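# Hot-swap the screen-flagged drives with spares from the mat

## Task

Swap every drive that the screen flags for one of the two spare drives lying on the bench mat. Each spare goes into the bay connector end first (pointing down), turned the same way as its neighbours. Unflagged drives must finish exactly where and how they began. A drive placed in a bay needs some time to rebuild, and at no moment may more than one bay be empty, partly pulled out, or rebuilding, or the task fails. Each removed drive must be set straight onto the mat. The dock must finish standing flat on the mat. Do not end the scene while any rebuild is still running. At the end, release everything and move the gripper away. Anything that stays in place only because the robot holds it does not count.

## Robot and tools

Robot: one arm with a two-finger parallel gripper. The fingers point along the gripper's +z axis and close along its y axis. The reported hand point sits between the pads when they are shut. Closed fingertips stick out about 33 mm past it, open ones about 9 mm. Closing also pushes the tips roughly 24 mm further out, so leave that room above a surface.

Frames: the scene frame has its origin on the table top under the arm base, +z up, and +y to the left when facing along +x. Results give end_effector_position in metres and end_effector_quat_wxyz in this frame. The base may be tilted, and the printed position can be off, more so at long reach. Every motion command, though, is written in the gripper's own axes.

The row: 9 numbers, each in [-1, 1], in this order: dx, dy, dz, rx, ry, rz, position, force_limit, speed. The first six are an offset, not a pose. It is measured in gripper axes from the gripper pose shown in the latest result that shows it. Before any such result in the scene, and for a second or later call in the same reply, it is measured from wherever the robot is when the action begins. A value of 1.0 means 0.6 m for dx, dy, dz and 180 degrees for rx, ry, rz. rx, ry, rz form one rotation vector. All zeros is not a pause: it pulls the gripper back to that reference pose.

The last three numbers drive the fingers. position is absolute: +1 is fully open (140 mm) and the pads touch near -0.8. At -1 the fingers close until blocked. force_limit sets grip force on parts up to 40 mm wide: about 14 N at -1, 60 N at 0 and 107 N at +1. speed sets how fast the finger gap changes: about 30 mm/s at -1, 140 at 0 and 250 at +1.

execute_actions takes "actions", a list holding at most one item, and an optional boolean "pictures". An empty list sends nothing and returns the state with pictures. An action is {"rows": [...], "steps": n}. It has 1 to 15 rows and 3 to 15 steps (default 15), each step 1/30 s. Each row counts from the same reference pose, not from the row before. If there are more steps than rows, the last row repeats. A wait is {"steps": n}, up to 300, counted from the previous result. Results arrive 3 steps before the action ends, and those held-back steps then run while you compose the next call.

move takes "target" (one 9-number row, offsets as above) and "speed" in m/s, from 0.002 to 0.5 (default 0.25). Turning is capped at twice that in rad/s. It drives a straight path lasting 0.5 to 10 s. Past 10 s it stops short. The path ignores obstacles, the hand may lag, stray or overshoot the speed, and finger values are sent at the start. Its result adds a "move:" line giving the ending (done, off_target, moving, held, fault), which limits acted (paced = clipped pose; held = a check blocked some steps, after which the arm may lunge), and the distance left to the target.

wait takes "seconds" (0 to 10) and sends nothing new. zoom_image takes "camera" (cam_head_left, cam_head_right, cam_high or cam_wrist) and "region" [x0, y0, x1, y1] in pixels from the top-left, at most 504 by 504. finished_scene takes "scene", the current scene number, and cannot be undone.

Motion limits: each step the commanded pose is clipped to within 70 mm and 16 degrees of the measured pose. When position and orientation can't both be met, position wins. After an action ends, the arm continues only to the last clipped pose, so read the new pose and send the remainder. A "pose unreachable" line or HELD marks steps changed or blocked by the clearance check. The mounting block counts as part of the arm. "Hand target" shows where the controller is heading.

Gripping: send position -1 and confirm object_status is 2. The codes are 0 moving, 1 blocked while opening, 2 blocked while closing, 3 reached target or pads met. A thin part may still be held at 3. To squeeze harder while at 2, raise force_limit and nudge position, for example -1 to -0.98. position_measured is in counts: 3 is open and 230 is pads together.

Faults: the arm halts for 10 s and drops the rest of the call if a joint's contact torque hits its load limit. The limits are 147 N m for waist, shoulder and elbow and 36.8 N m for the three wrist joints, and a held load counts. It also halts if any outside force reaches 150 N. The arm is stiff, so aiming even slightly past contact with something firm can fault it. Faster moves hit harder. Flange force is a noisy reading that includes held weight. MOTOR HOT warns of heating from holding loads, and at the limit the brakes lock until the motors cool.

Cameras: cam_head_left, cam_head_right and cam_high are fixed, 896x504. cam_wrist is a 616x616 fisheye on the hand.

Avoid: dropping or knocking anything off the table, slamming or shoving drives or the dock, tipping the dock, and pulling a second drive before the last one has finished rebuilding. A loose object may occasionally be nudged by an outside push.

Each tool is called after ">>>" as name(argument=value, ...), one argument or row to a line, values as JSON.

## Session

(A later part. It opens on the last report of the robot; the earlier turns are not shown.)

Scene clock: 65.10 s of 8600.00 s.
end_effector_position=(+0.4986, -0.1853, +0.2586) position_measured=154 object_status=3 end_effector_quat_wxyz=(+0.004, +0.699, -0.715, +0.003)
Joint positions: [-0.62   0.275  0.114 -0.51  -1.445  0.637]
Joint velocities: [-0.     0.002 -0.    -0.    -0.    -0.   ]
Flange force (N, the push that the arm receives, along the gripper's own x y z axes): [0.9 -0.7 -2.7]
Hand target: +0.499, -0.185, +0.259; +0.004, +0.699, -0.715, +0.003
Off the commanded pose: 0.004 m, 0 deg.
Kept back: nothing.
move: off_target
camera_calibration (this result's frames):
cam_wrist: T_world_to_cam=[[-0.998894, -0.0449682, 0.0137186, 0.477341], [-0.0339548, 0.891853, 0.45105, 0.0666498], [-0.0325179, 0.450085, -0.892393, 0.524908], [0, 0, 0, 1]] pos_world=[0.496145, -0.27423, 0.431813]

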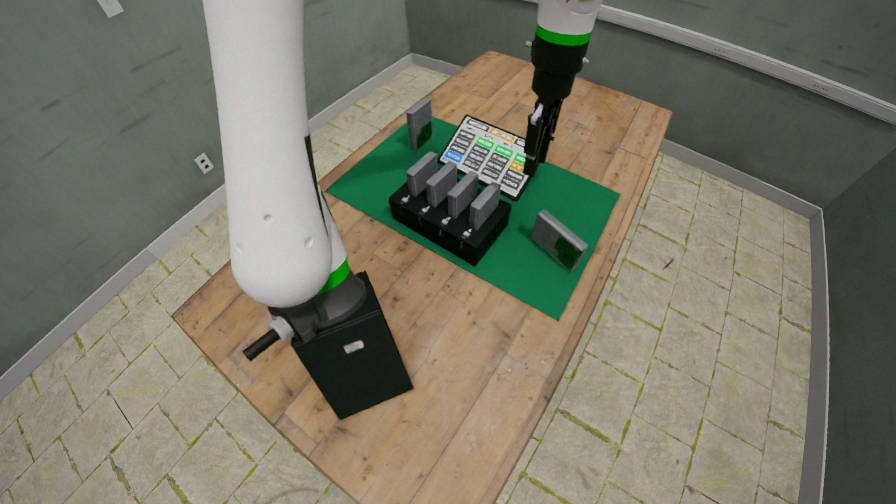

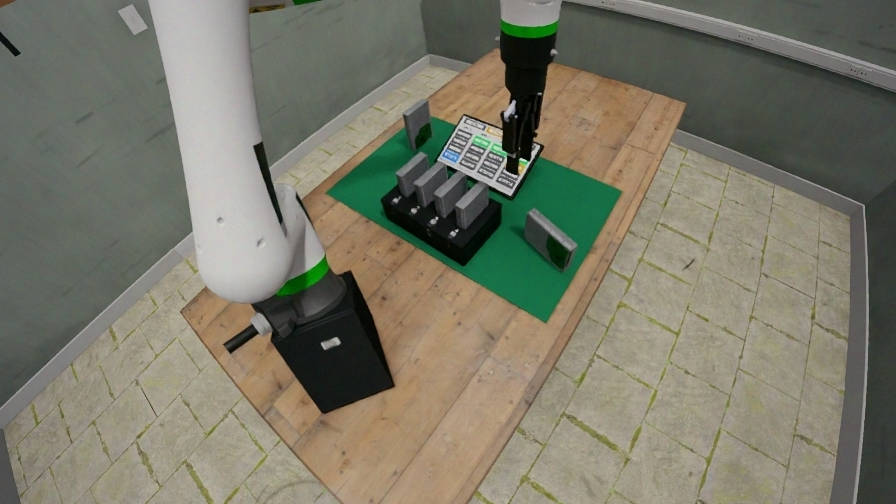

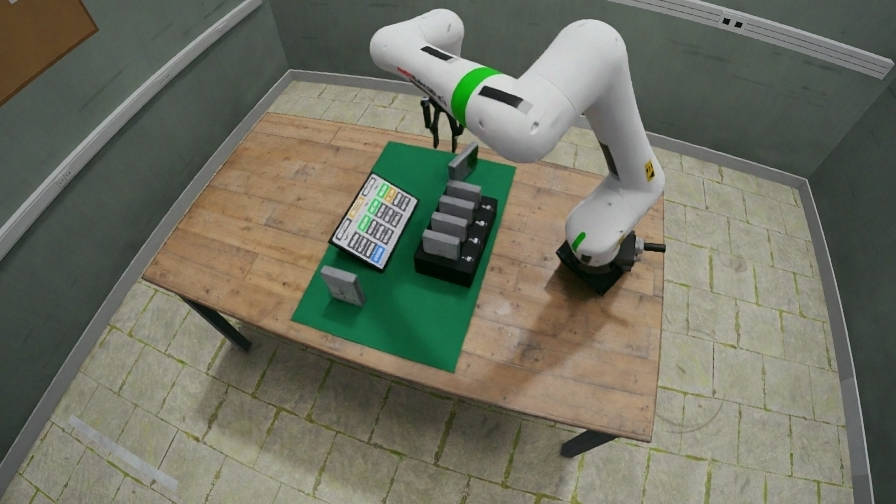

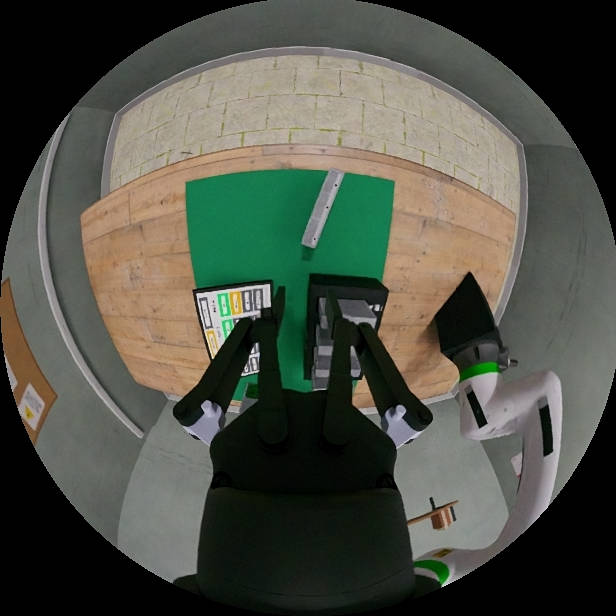

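>>> move(
  target=[0.117,0.017,0.14,0,0,0.094,-0.2,0,0],
  speed=0.2,
)

>>> move(
  target=[0,0,0.05,0,0.247,0,-0.2,0,0],
  speed=0.2,
)

>>> zoom_image(
  camera="cam_wrist",
  region=[230,230,390,390],
)

Scene clock: 66.43 s of 8600.00 s.
end_effector_position=(+0.4865, -0.2562, +0.1753) position_measured=154 object_status=3 end_effector_quat_wxyz=(-0.004, -0.586, +0.810, -0.004)
Joint positions: [-0.65   0.445  0.087 -0.528 -1.288  0.468]
Joint velocities: [ 0.     0.001  0.    -0.     0.    -0.   ]
Flange force (N, the push that the arm receives, along the gripper's own x y z axes): [-5.3 8.7 -0.9]
Hand target: +0.487, -0.256, +0.175; -0.004, -0.586, +0.810, -0.004
Off the commanded pose: 0.000 m, 0 deg.
Kept back: nothing.
move: done
camera_calibration (this result's frames):
cam_wrist: T_world_to_cam=[[-0.968723, 0.247914, 0.0107122, 0.524096], [0.226014, 0.863682, 0.450522, 0.0334374], [0.102439, 0.438853, -0.892701, 0.413669], [0, 0, 0, 1]] pos_world=[0.457771, -0.34035, 0.348604]

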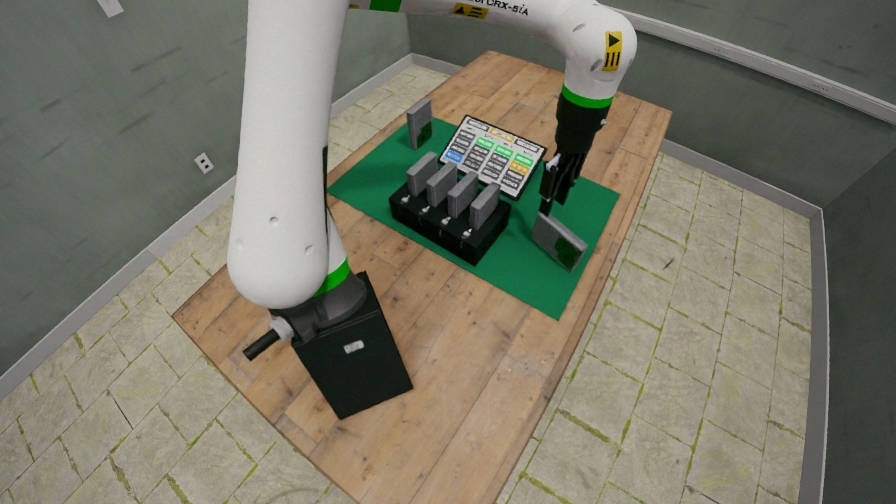

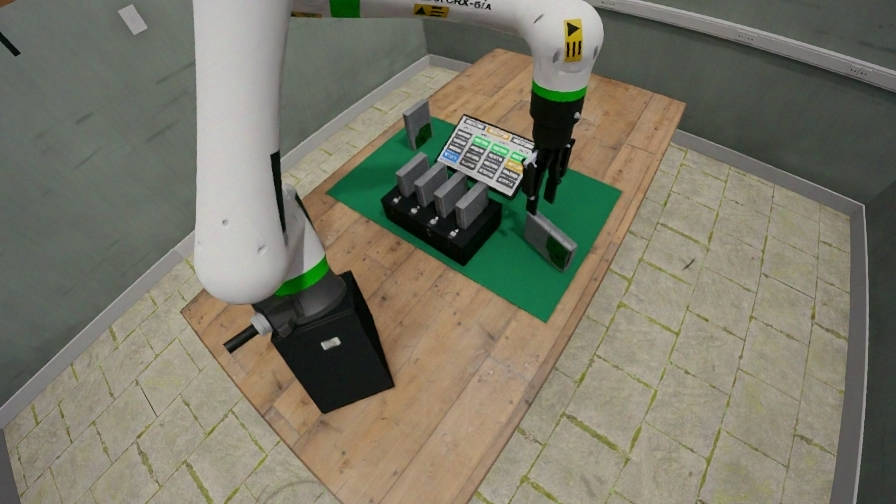

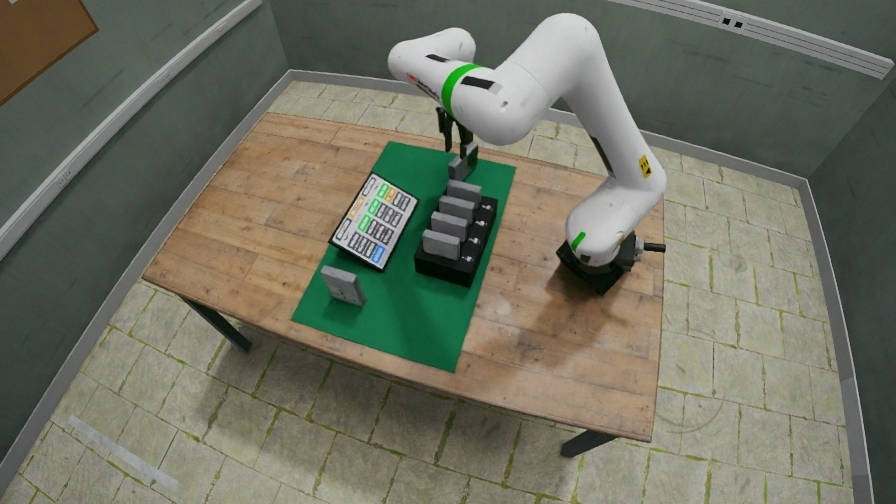

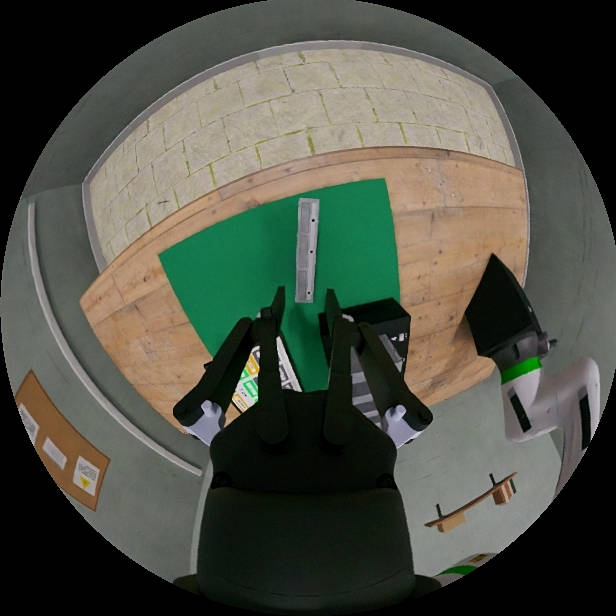

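Scene clock: 68.73 s of 8600.00 s.
end_effector_position=(+0.4860, -0.2556, +0.1446) position_measured=154 object_status=3 end_effector_quat_wxyz=(-0.308, -0.542, +0.749, -0.225)
Joint positions: [-0.09   0.31  -0.365  0.384 -0.905 -0.546]
Joint velocities: [-0.     0.    -0.001  0.001  0.     0.001]
Flange force (N, the push that the arm receives, along the gripper's own x y z axes): [0.3 2.8 -3.0]
Hand target: +0.486, -0.256, +0.145; -0.308, -0.542, +0.749, -0.225
Off the commanded pose: 0.001 m, 0 deg.
Kept back: nothing.
move: done
camera_calibration (this result's frames):
cam_wrist: T_world_to_cam=[[-0.960475, 0.273078, 0.0540076, 0.519964], [0.245437, 0.922299, -0.29854, 0.16074], [-0.131336, -0.273484, -0.952868, 0.32625], [0, 0, 0, 1]] pos_world=[0.502809, -0.201017, 0.330779]

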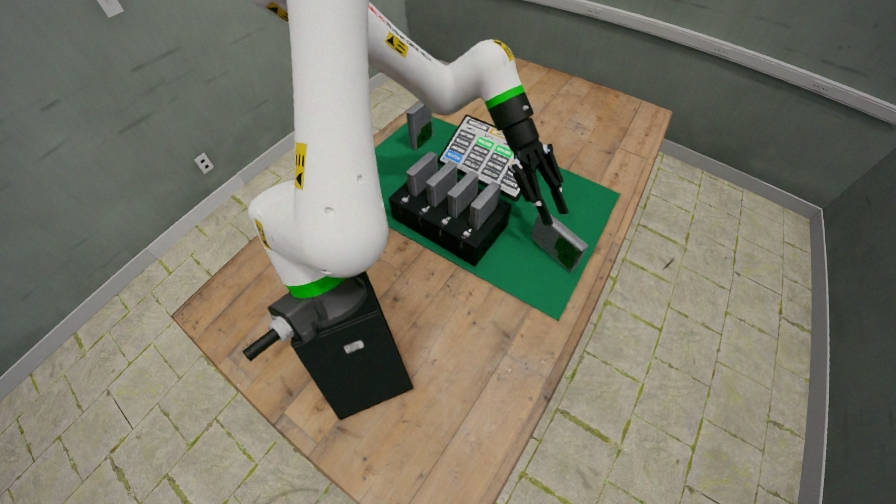

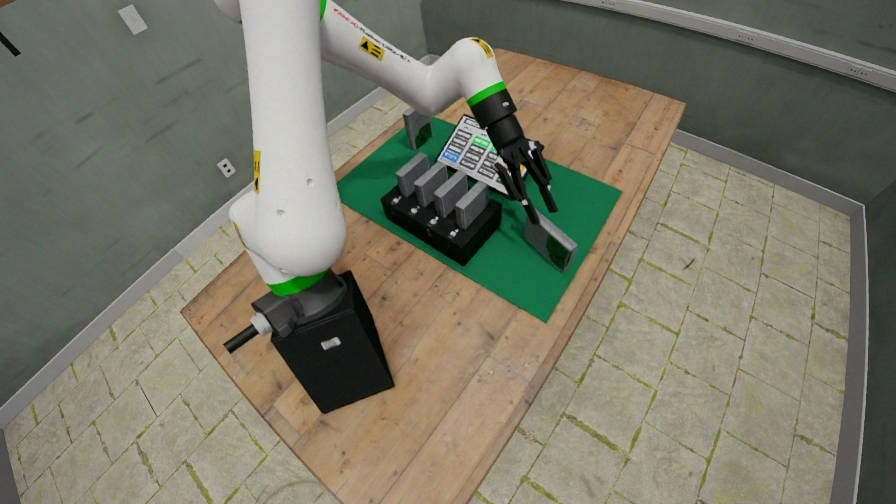

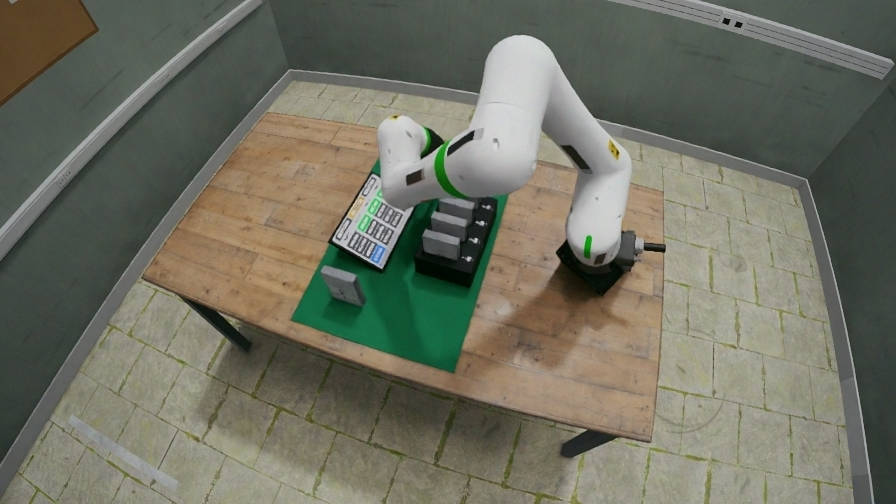

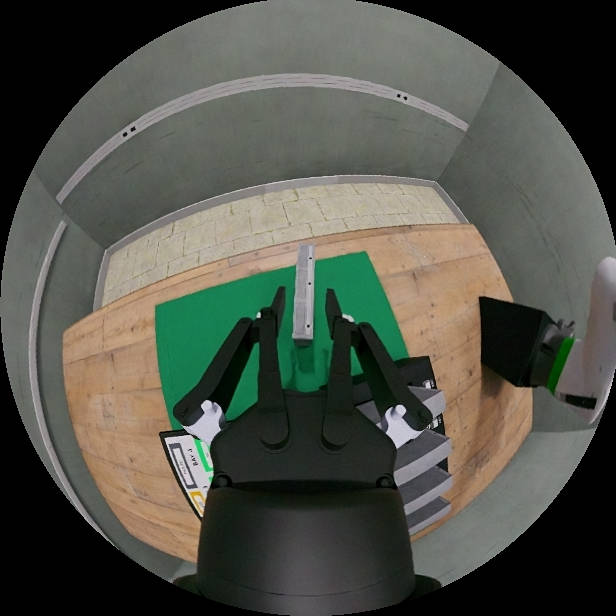

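Region (230, 230, 390, 390) of cam_wrist's 616x616 image, scaled by 3.150, with more detail than that image has.

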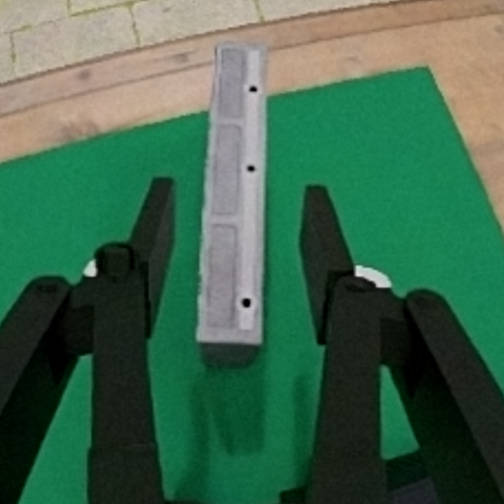

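>>> move(
  target=[-0.0705,-0.003,0.071,0,0,0,-0.4,0,0],
  speed=0.05,
)

>>> move(
  target=[0,0,0,0,0,0,-1,0.6,-0.5],
)

>>> move(
  target=[0.13,0,-0.13,0,0,0,-1,0.6,-0.5],
  speed=0.08,
)

>>> move(
  target=[0.05,0,0.05,0,-0.5,0,-1,0.6,-0.5],
  speed=0.2,
)

Scene clock: 70.43 s of 8600.00 s.
end_effector_position=(+0.4875, -0.2563, +0.0845) position_measured=179 object_status=3 end_effector_quat_wxyz=(-0.308, -0.542, +0.749, -0.224)
Joint positions: [-0.043  0.406 -0.386  0.42  -0.811 -0.649]
Joint velocities: [ 0.     0.001 -0.     0.    -0.002 -0.   ]
Flange force (N, the push that the arm receives, along the gripper's own x y z axes): [-1.1 5.3 -4.6]
Hand target: +0.488, -0.256, +0.084; -0.308, -0.542, +0.749, -0.224
Off the commanded pose: 0.000 m, 0 deg.
Kept back: nothing.
move: done
camera_calibration (this result's frames):
cam_wrist: T_world_to_cam=[[-0.960401, 0.273323, 0.0540776, 0.524847], [0.245686, 0.92231, -0.298301, 0.142905], [-0.131409, -0.273203, -0.952939, 0.269148], [0, 0, 0, 1]] pos_world=[0.504323, -0.201723, 0.270728]

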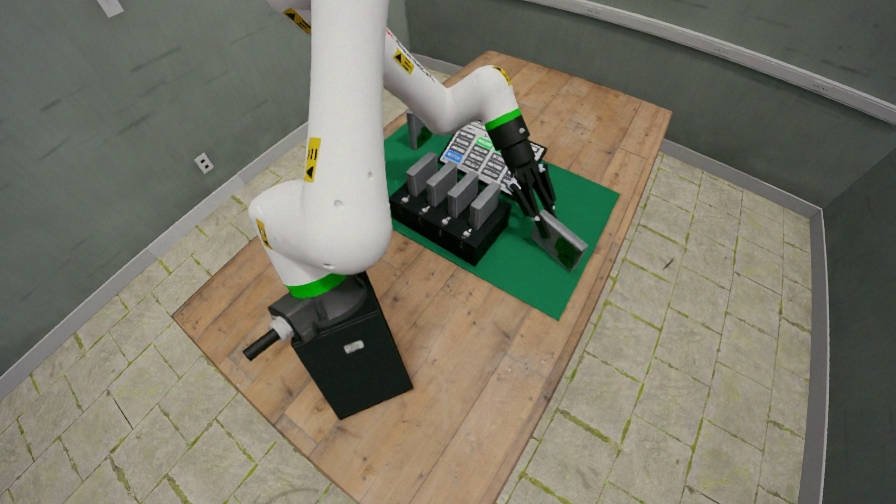

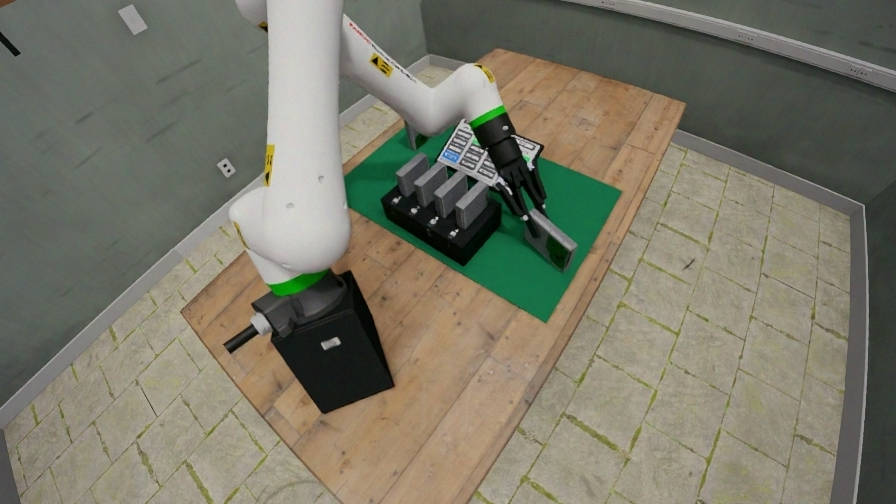

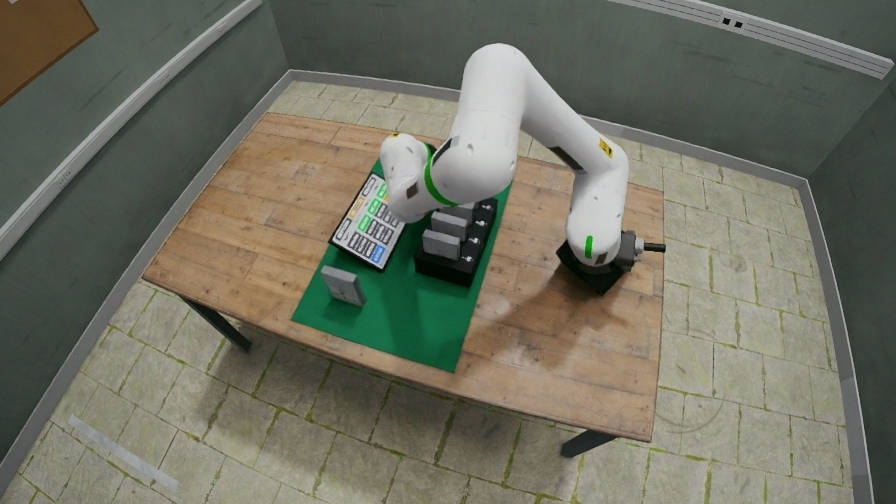

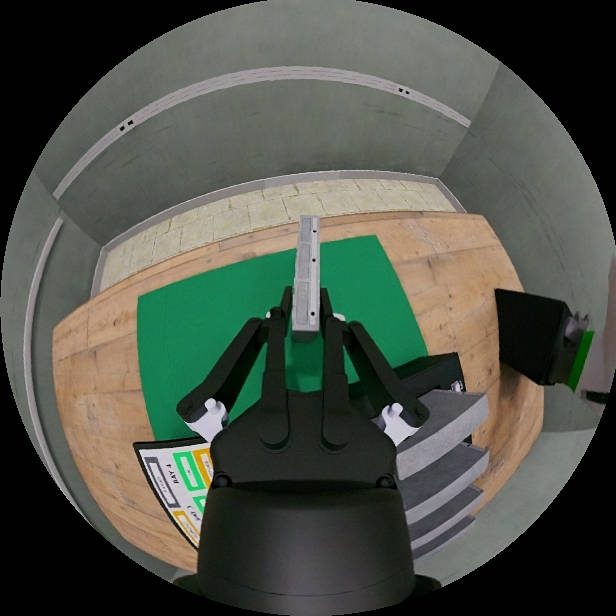

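Scene clock: 70.97 s of 8600.00 s.
end_effector_position=(+0.4875, -0.2563, +0.0845) position_measured=196 object_status=2 end_effector_quat_wxyz=(-0.308, -0.542, +0.749, -0.224)
Joint positions: [-0.043  0.406 -0.386  0.42  -0.811 -0.649]
Joint velocities: [ 0.     0.     0.001  0.     0.001 -0.   ]
Flange force (N, the push that the arm receives, along the gripper's own x y z axes): [0.3 4.6 -13.3]
Hand target: +0.488, -0.256, +0.084; -0.308, -0.542, +0.749, -0.224
Off the commanded pose: 0.000 m, 0 deg.
Kept back: nothing.
move: done
camera_calibration (this result's frames):
cam_wrist: T_world_to_cam=[[-0.960424, 0.273238, 0.0540932, 0.52486], [0.245595, 0.922322, -0.298338, 0.142956], [-0.131409, -0.273246, -0.952926, 0.269143], [0, 0, 0, 1]] pos_world=[0.504346, -0.201721, 0.270731]

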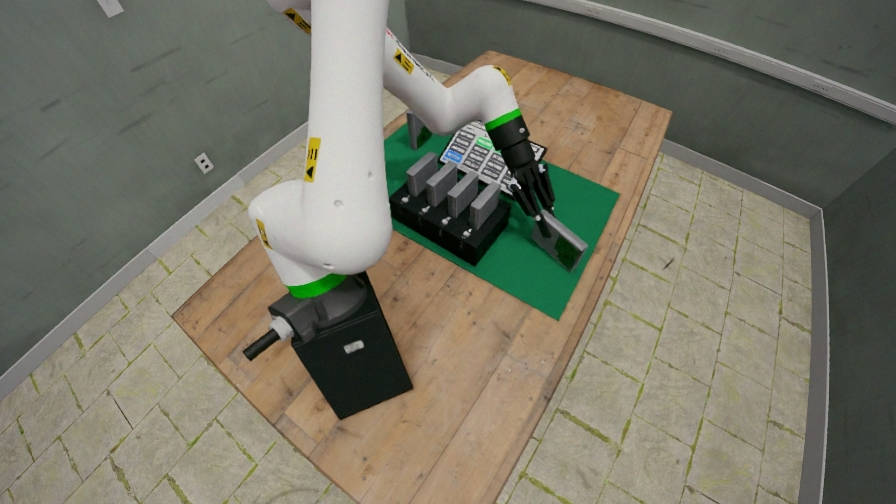

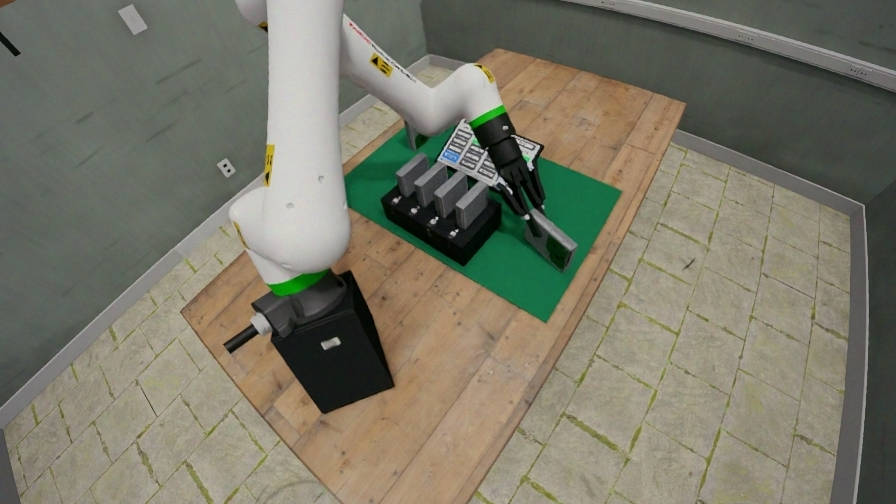

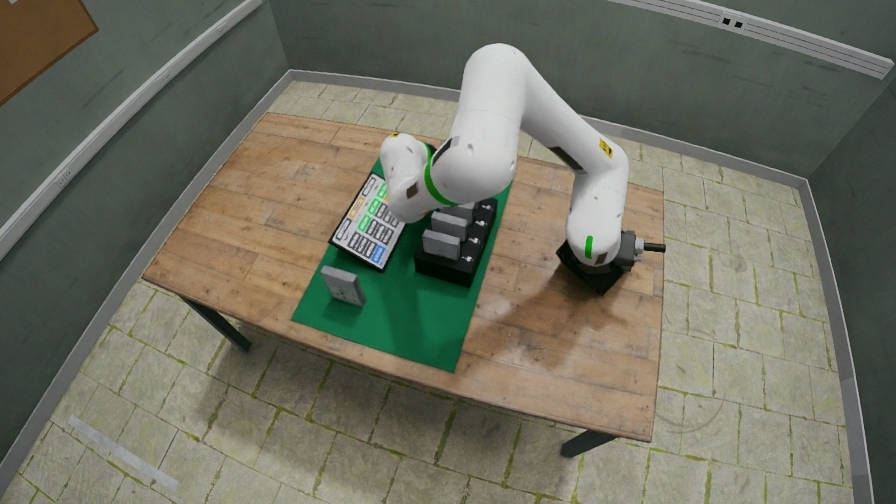

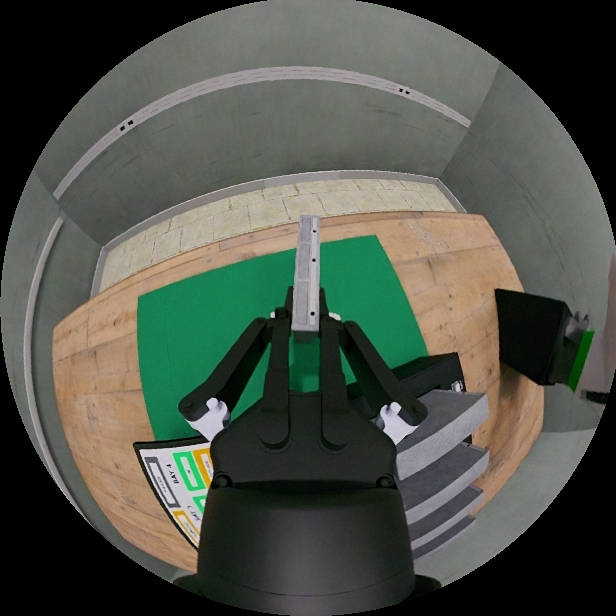

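Scene clock: 72.63 s of 8600.00 s.
end_effector_position=(+0.4878, -0.2564, +0.1949) position_measured=196 object_status=2 end_effector_quat_wxyz=(-0.308, -0.542, +0.749, -0.225)
Joint positions: [-0.134  0.248 -0.322  0.359 -0.989 -0.459]
Joint velocities: [-0.    -0.     0.    -0.    -0.001 -0.001]
Flange force (N, the push that the arm receives, along the gripper's own x y z axes): [-2.1 6.6 1.3]
Hand target: +0.488, -0.256, +0.195; -0.308, -0.542, +0.749, -0.225
Off the commanded pose: 0.001 m, 0 deg.
Kept back: nothing.
move: done
camera_calibration (this result's frames):
cam_wrist: T_world_to_cam=[[-0.960561, 0.272787, 0.0539375, 0.519191], [0.245145, 0.922302, -0.298768, 0.176278], [-0.131247, -0.273763, -0.9528, 0.37407], [0, 0, 0, 1]] pos_world=[0.504597, -0.201804, 0.381077]

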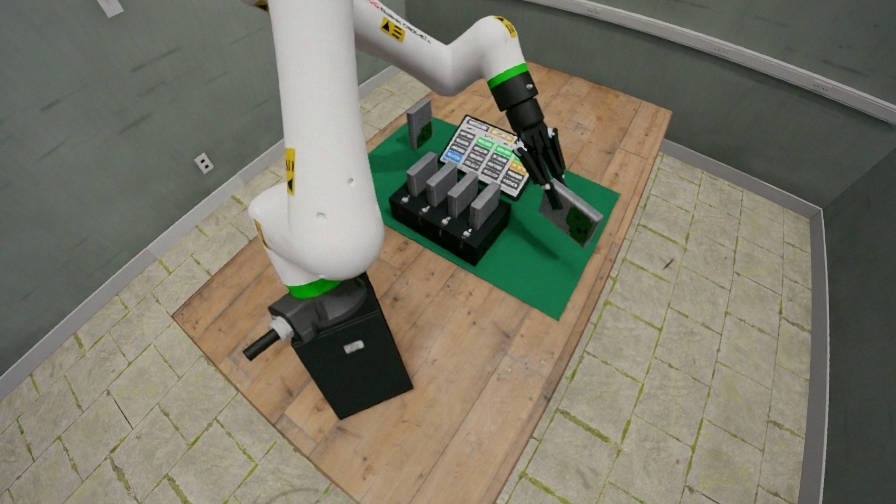

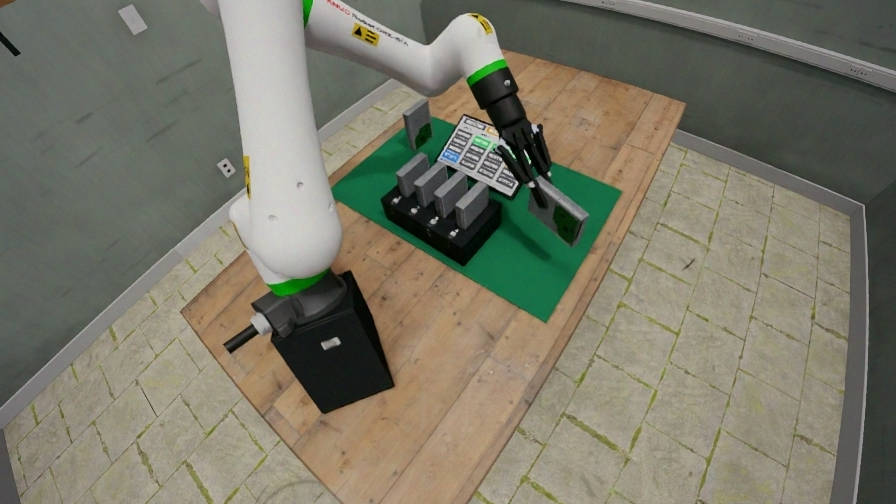

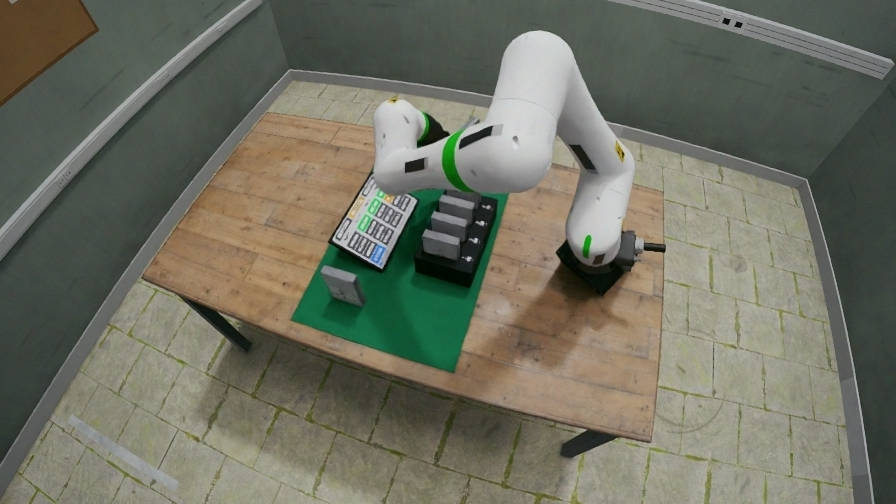

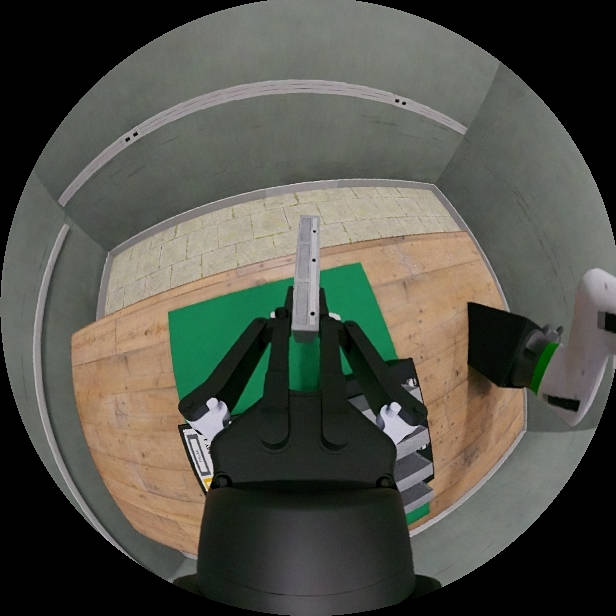

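Scene clock: 76.90 s of 8600.00 s.
end_effector_position=(+0.4748, -0.2978, +0.1955) position_measured=196 object_status=2 end_effector_quat_wxyz=(+0.309, -0.542, +0.749, +0.223)
Joint positions: [-1.019  1.045  0.666 -1.042 -1.988  0.698]
Joint velocities: [ 0.     0.001  0.001 -0.     0.001 -0.001]
Flange force (N, the push that the arm receives, along the gripper's own x y z axes): [-5.9 5.3 7.4]
Hand target: +0.475, -0.298, +0.195; +0.309, -0.542, +0.749, +0.223
Off the commanded pose: 0.001 m, 0 deg.
Kept back: nothing.
move: done
camera_calibration (this result's frames):
cam_wrist: T_world_to_cam=[[-0.965016, 0.259322, -0.0386742, 0.534181], [0.0440513, 0.305769, 0.951086, -0.114632], [0.258463, 0.91611, -0.306496, 0.404585], [0, 0, 0, 1]] pos_world=[0.415972, -0.474118, 0.253687]

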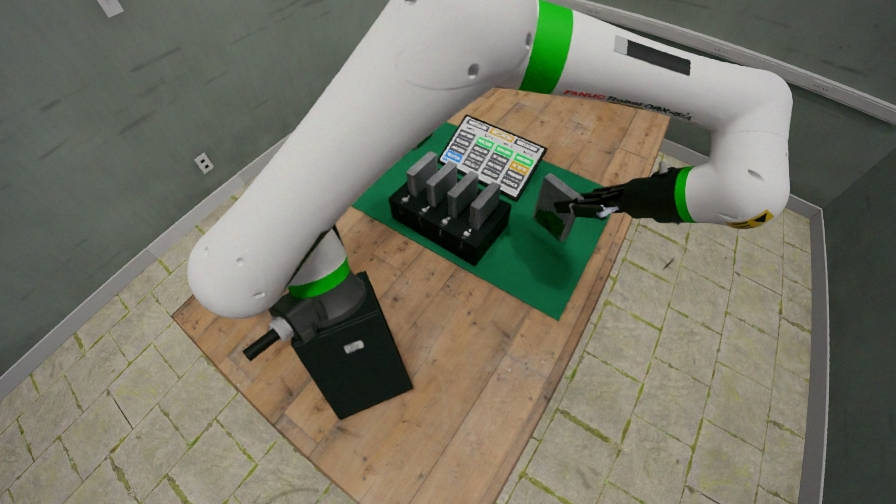

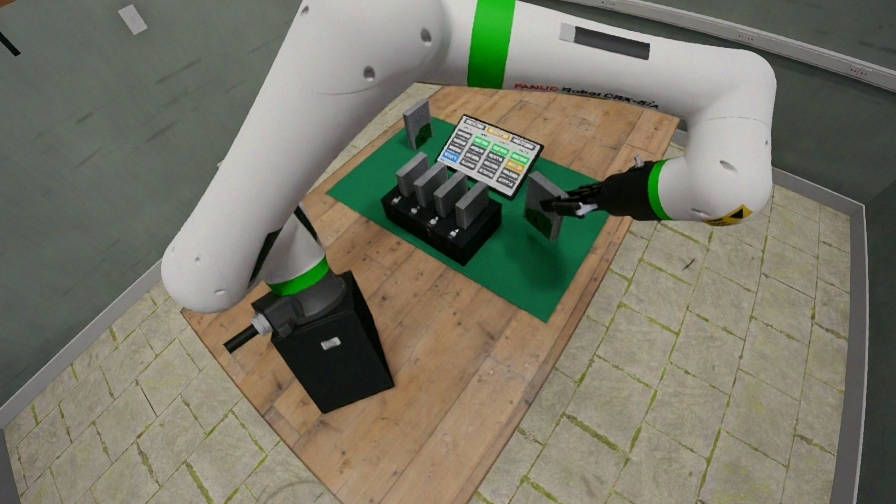

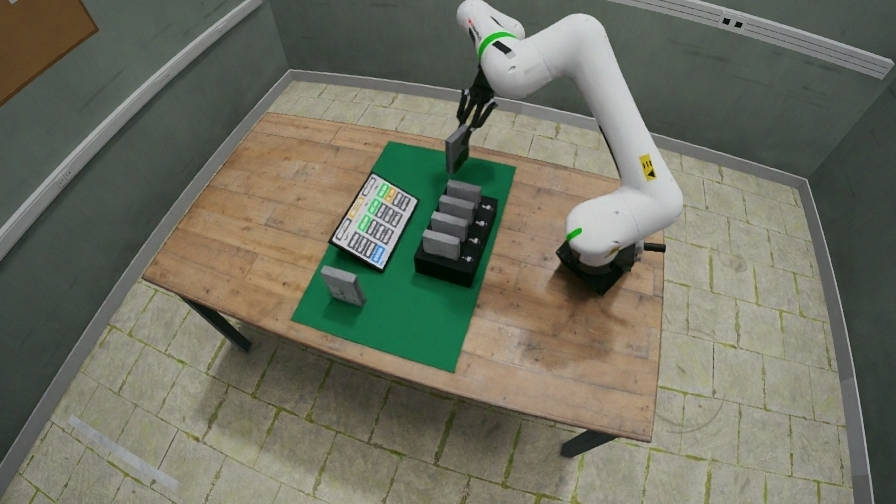

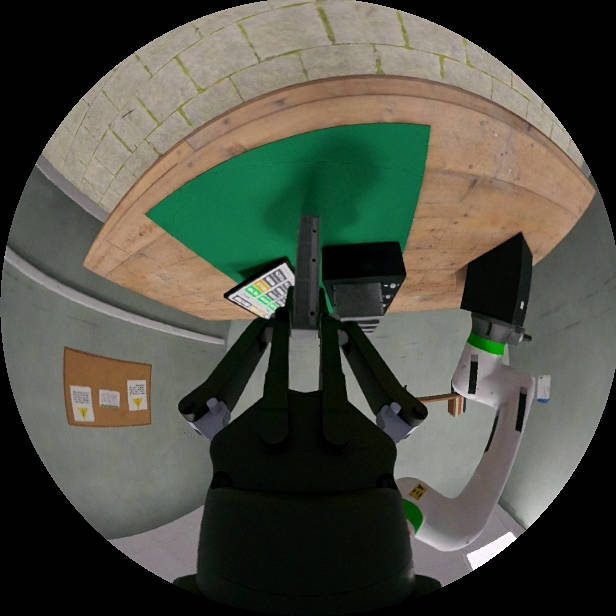

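Lower to ~0.131, then small steps.

>>> move(
  target=[0.076,0,0.076,0,-0.002,0,-1,0.6,-0.5],
  speed=0.04,
)

>>> execute_actions(
  actions=[
    {"rows":[[0.001,0,0.001,0,0,0,-1,0.6,-0.5],[0.002,0,0.002,0,0,0,-1,0.6,-0.5],[0.003,0,0.003,0,0,0,-1,0.6,-0.5]],"steps":15},
  ],
)

Scene clock: 79.00 s of 8600.00 s.
end_effector_position=(+0.4746, -0.2979, +0.1309) position_measured=196 object_status=2 end_effector_quat_wxyz=(+0.311, -0.541, +0.748, +0.225)
Joint positions: [-0.978  1.112  0.633 -1.037 -1.909  0.769]
Joint velocities: [-0.     0.001  0.001  0.     0.    -0.001]
Flange force (N, the push that the arm receives, along the gripper's own x y z axes): [-4.9 4.5 9.2]
Hand target: +0.475, -0.298, +0.131; +0.311, -0.541, +0.748, +0.225
Off the commanded pose: 0.000 m, 0 deg.
Kept back: nothing.
move: done
camera_calibration (this result's frames):
cam_wrist: T_world_to_cam=[[-0.964941, 0.25958, -0.0388068, 0.53155], [0.0424309, 0.300191, 0.952935, -0.0543257], [0.259013, 0.91788, -0.300681, 0.384461], [0, 0, 0, 1]] pos_world=[0.41564, -0.474561, 0.187997]

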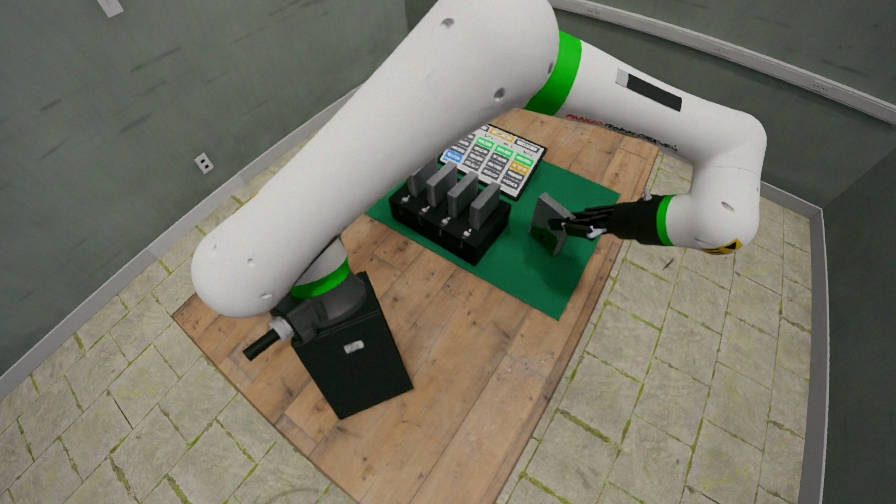

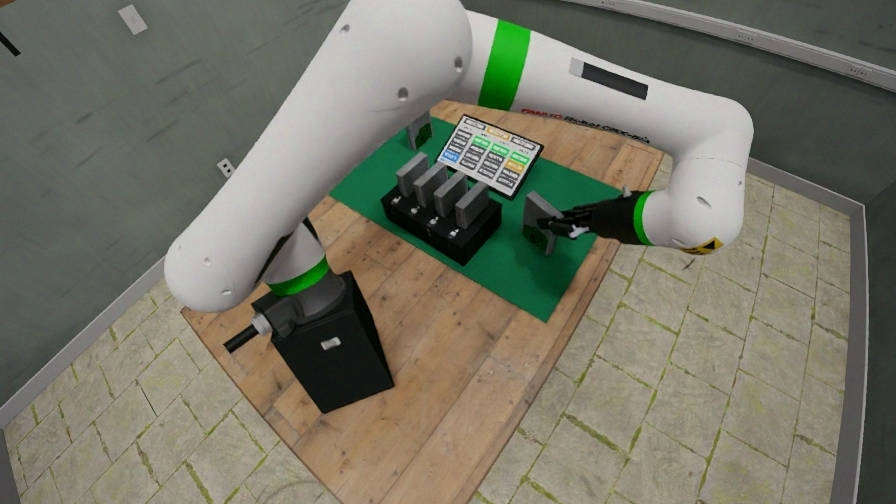

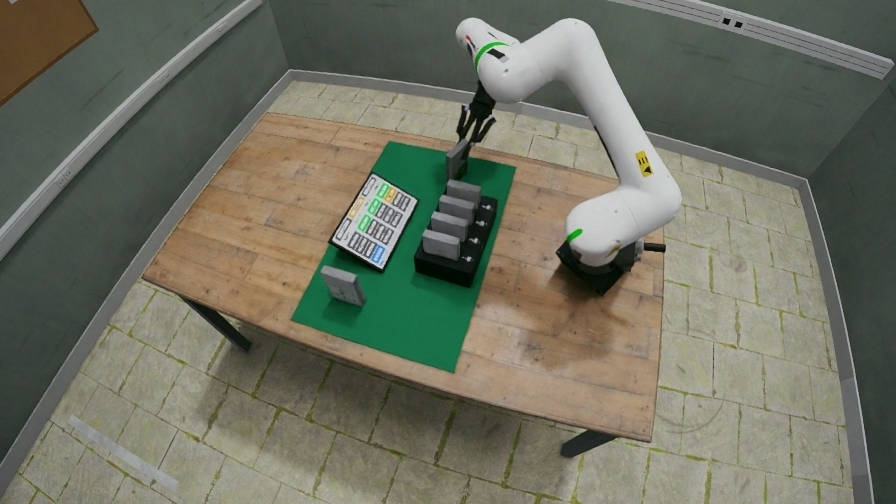

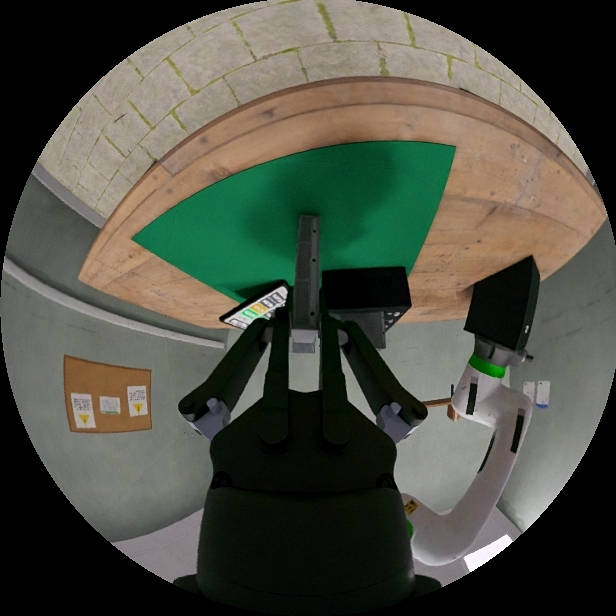

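Scene clock: 79.40 s of 8600.00 s.
end_effector_position=(+0.4746, -0.2979, +0.1284) position_measured=196 object_status=2 end_effector_quat_wxyz=(+0.311, -0.541, +0.748, +0.225)
Joint positions: [-0.976  1.115  0.632 -1.037 -1.905  0.771]
Joint velocities: [ 0.     0.001  0.     0.    -0.     0.   ]
Flange force (N, the push that the arm receives, along the gripper's own x y z axes): [-0.6 0.8 4.2]
Steps of this call (steps 1 to 12: the first 12 steps of this action). Readings (end_effector_position | what the end effector reports):
1: (+0.4746, -0.2979, +0.1309) | position_measured=196 object_status=2
2: (+0.4747, -0.2980, +0.1305) | position_measured=196 object_status=2
4: (+0.4746, -0.2979, +0.1288) | position_measured=196 object_status=2
8: (+0.4746, -0.2979, +0.1284) | position_measured=196 object_status=2
12: the state above

>>> execute_actions(
  actions=[
    {"rows":[[0.001,0,0.001,0,0,0,-1,0.6,-0.5],[0.001,0,0.001,0,0,0,-1,0.6,-0.5],[0.002,0,0.002,0,0,0,-1,0.6,-0.5]],"steps":15},
  ],
)

>>> execute_actions(
  actions=[
    {"rows":[[0.001,0,0.001,0,0,0,-1,0.6,-0.5],[0.001,0,0.001,0,0,0,-1,0.6,-0.5],[0.002,0,0.002,0,0,0,-1,0.6,-0.5]],"steps":15},
  ],
)

Scene clock: 79.90 s of 8600.00 s.
end_effector_position=(+0.4746, -0.2979, +0.1266) position_measured=196 object_status=2 end_effector_quat_wxyz=(+0.311, -0.541, +0.748, +0.225)
Joint positions: [-0.975  1.117  0.631 -1.037 -1.903  0.773]
Joint velocities: [-0.    -0.     0.001  0.     0.001 -0.001]
Flange force (N, the push that the arm receives, along the gripper's own x y z axes): [0.6 0.5 5.8]
Off your previous action's commanded pose: 0.000 m, 0 deg at its last step (step 3 of this call).
Steps of this call (steps 1 to 3: the last 3 steps of your previous action; steps 4 to 15: the first 12 steps of this action). Readings (end_effector_position | what the end effector reports):
4: (+0.4746, -0.2979, +0.1283) | position_measured=196 object_status=2
5: (+0.4747, -0.2979, +0.1280) | position_measured=196 object_status=2
7: (+0.4747, -0.2979, +0.1270) | position_measured=196 object_status=2
11: (+0.4746, -0.2979, +0.1266) | position_measured=196 object_status=2
15: the state above

Scene clock: 80.40 s of 8600.00 s.
end_effector_position=(+0.4746, -0.2979, +0.1249) position_measured=196 object_status=2 end_effector_quat_wxyz=(+0.311, -0.541, +0.748, +0.225)
Joint positions: [-0.974  1.118  0.63  -1.037 -1.901  0.775]
Joint velocities: [-0.    -0.     0.001  0.     0.001 -0.001]
Flange force (N, the push that the arm receives, along the gripper's own x y z axes): [0.6 0.5 5.0]
Off your previous action's commanded pose: 0.000 m, 0 deg at its last step (step 3 of this call).
Steps of this call (steps 1 to 3: the last 3 steps of your previous action; steps 4 to 15: the first 12 steps of this action, its rows measured from where the robot was after step 3). Readings (end_effector_position | what the end effector reports):
3: (+0.4746, -0.2979, +0.1266) | position_measured=196 object_status=2
4: (+0.4746, -0.2979, +0.1266) | position_measured=196 object_status=2
5: (+0.4747, -0.2979, +0.1262) | position_measured=196 object_status=2
7: (+0.4746, -0.2979, +0.1253) | position_measured=196 object_status=2
11: (+0.4746, -0.2979, +0.1249) | position_measured=196 object_status=2
15: the state above

>>> execute_actions(
  actions=[
    {"rows":[[0.001,0,0.001,0,0,0,-1,0.6,-0.5],[0.001,0,0.001,0,0,0,-1,0.6,-0.5],[0.002,0,0.002,0,0,0,-1,0.6,-0.5]],"steps":15},
  ],
)

Scene clock: 80.90 s of 8600.00 s.
end_effector_position=(+0.4746, -0.2979, +0.1233) position_measured=196 object_status=2 end_effector_quat_wxyz=(+0.311, -0.541, +0.748, +0.225)
Joint positions: [-0.973  1.12   0.63  -1.037 -1.899  0.777]
Joint velocities: [ 0.     0.001 -0.002 -0.    -0.001 -0.002]
Flange force (N, the push that the arm receives, along the gripper's own x y z axes): [-19.4 4.1 -14.1]
Off your previous action's commanded pose: 0.000 m, 0 deg at its last step (step 3 of this call).
Steps of this call (steps 1 to 3: the last 3 steps of your previous action; steps 4 to 15: the first 12 steps of this action). Readings (end_effector_position | what the end effector reports):
4: (+0.4746, -0.2979, +0.1249) | position_measured=196 object_status=2
5: (+0.4747, -0.2979, +0.1245) | position_measured=196 object_status=2
7: (+0.4746, -0.2979, +0.1236) | position_measured=196 object_status=2
11: (+0.4746, -0.2979, +0.1233) | position_measured=196 object_status=2
15: the state above


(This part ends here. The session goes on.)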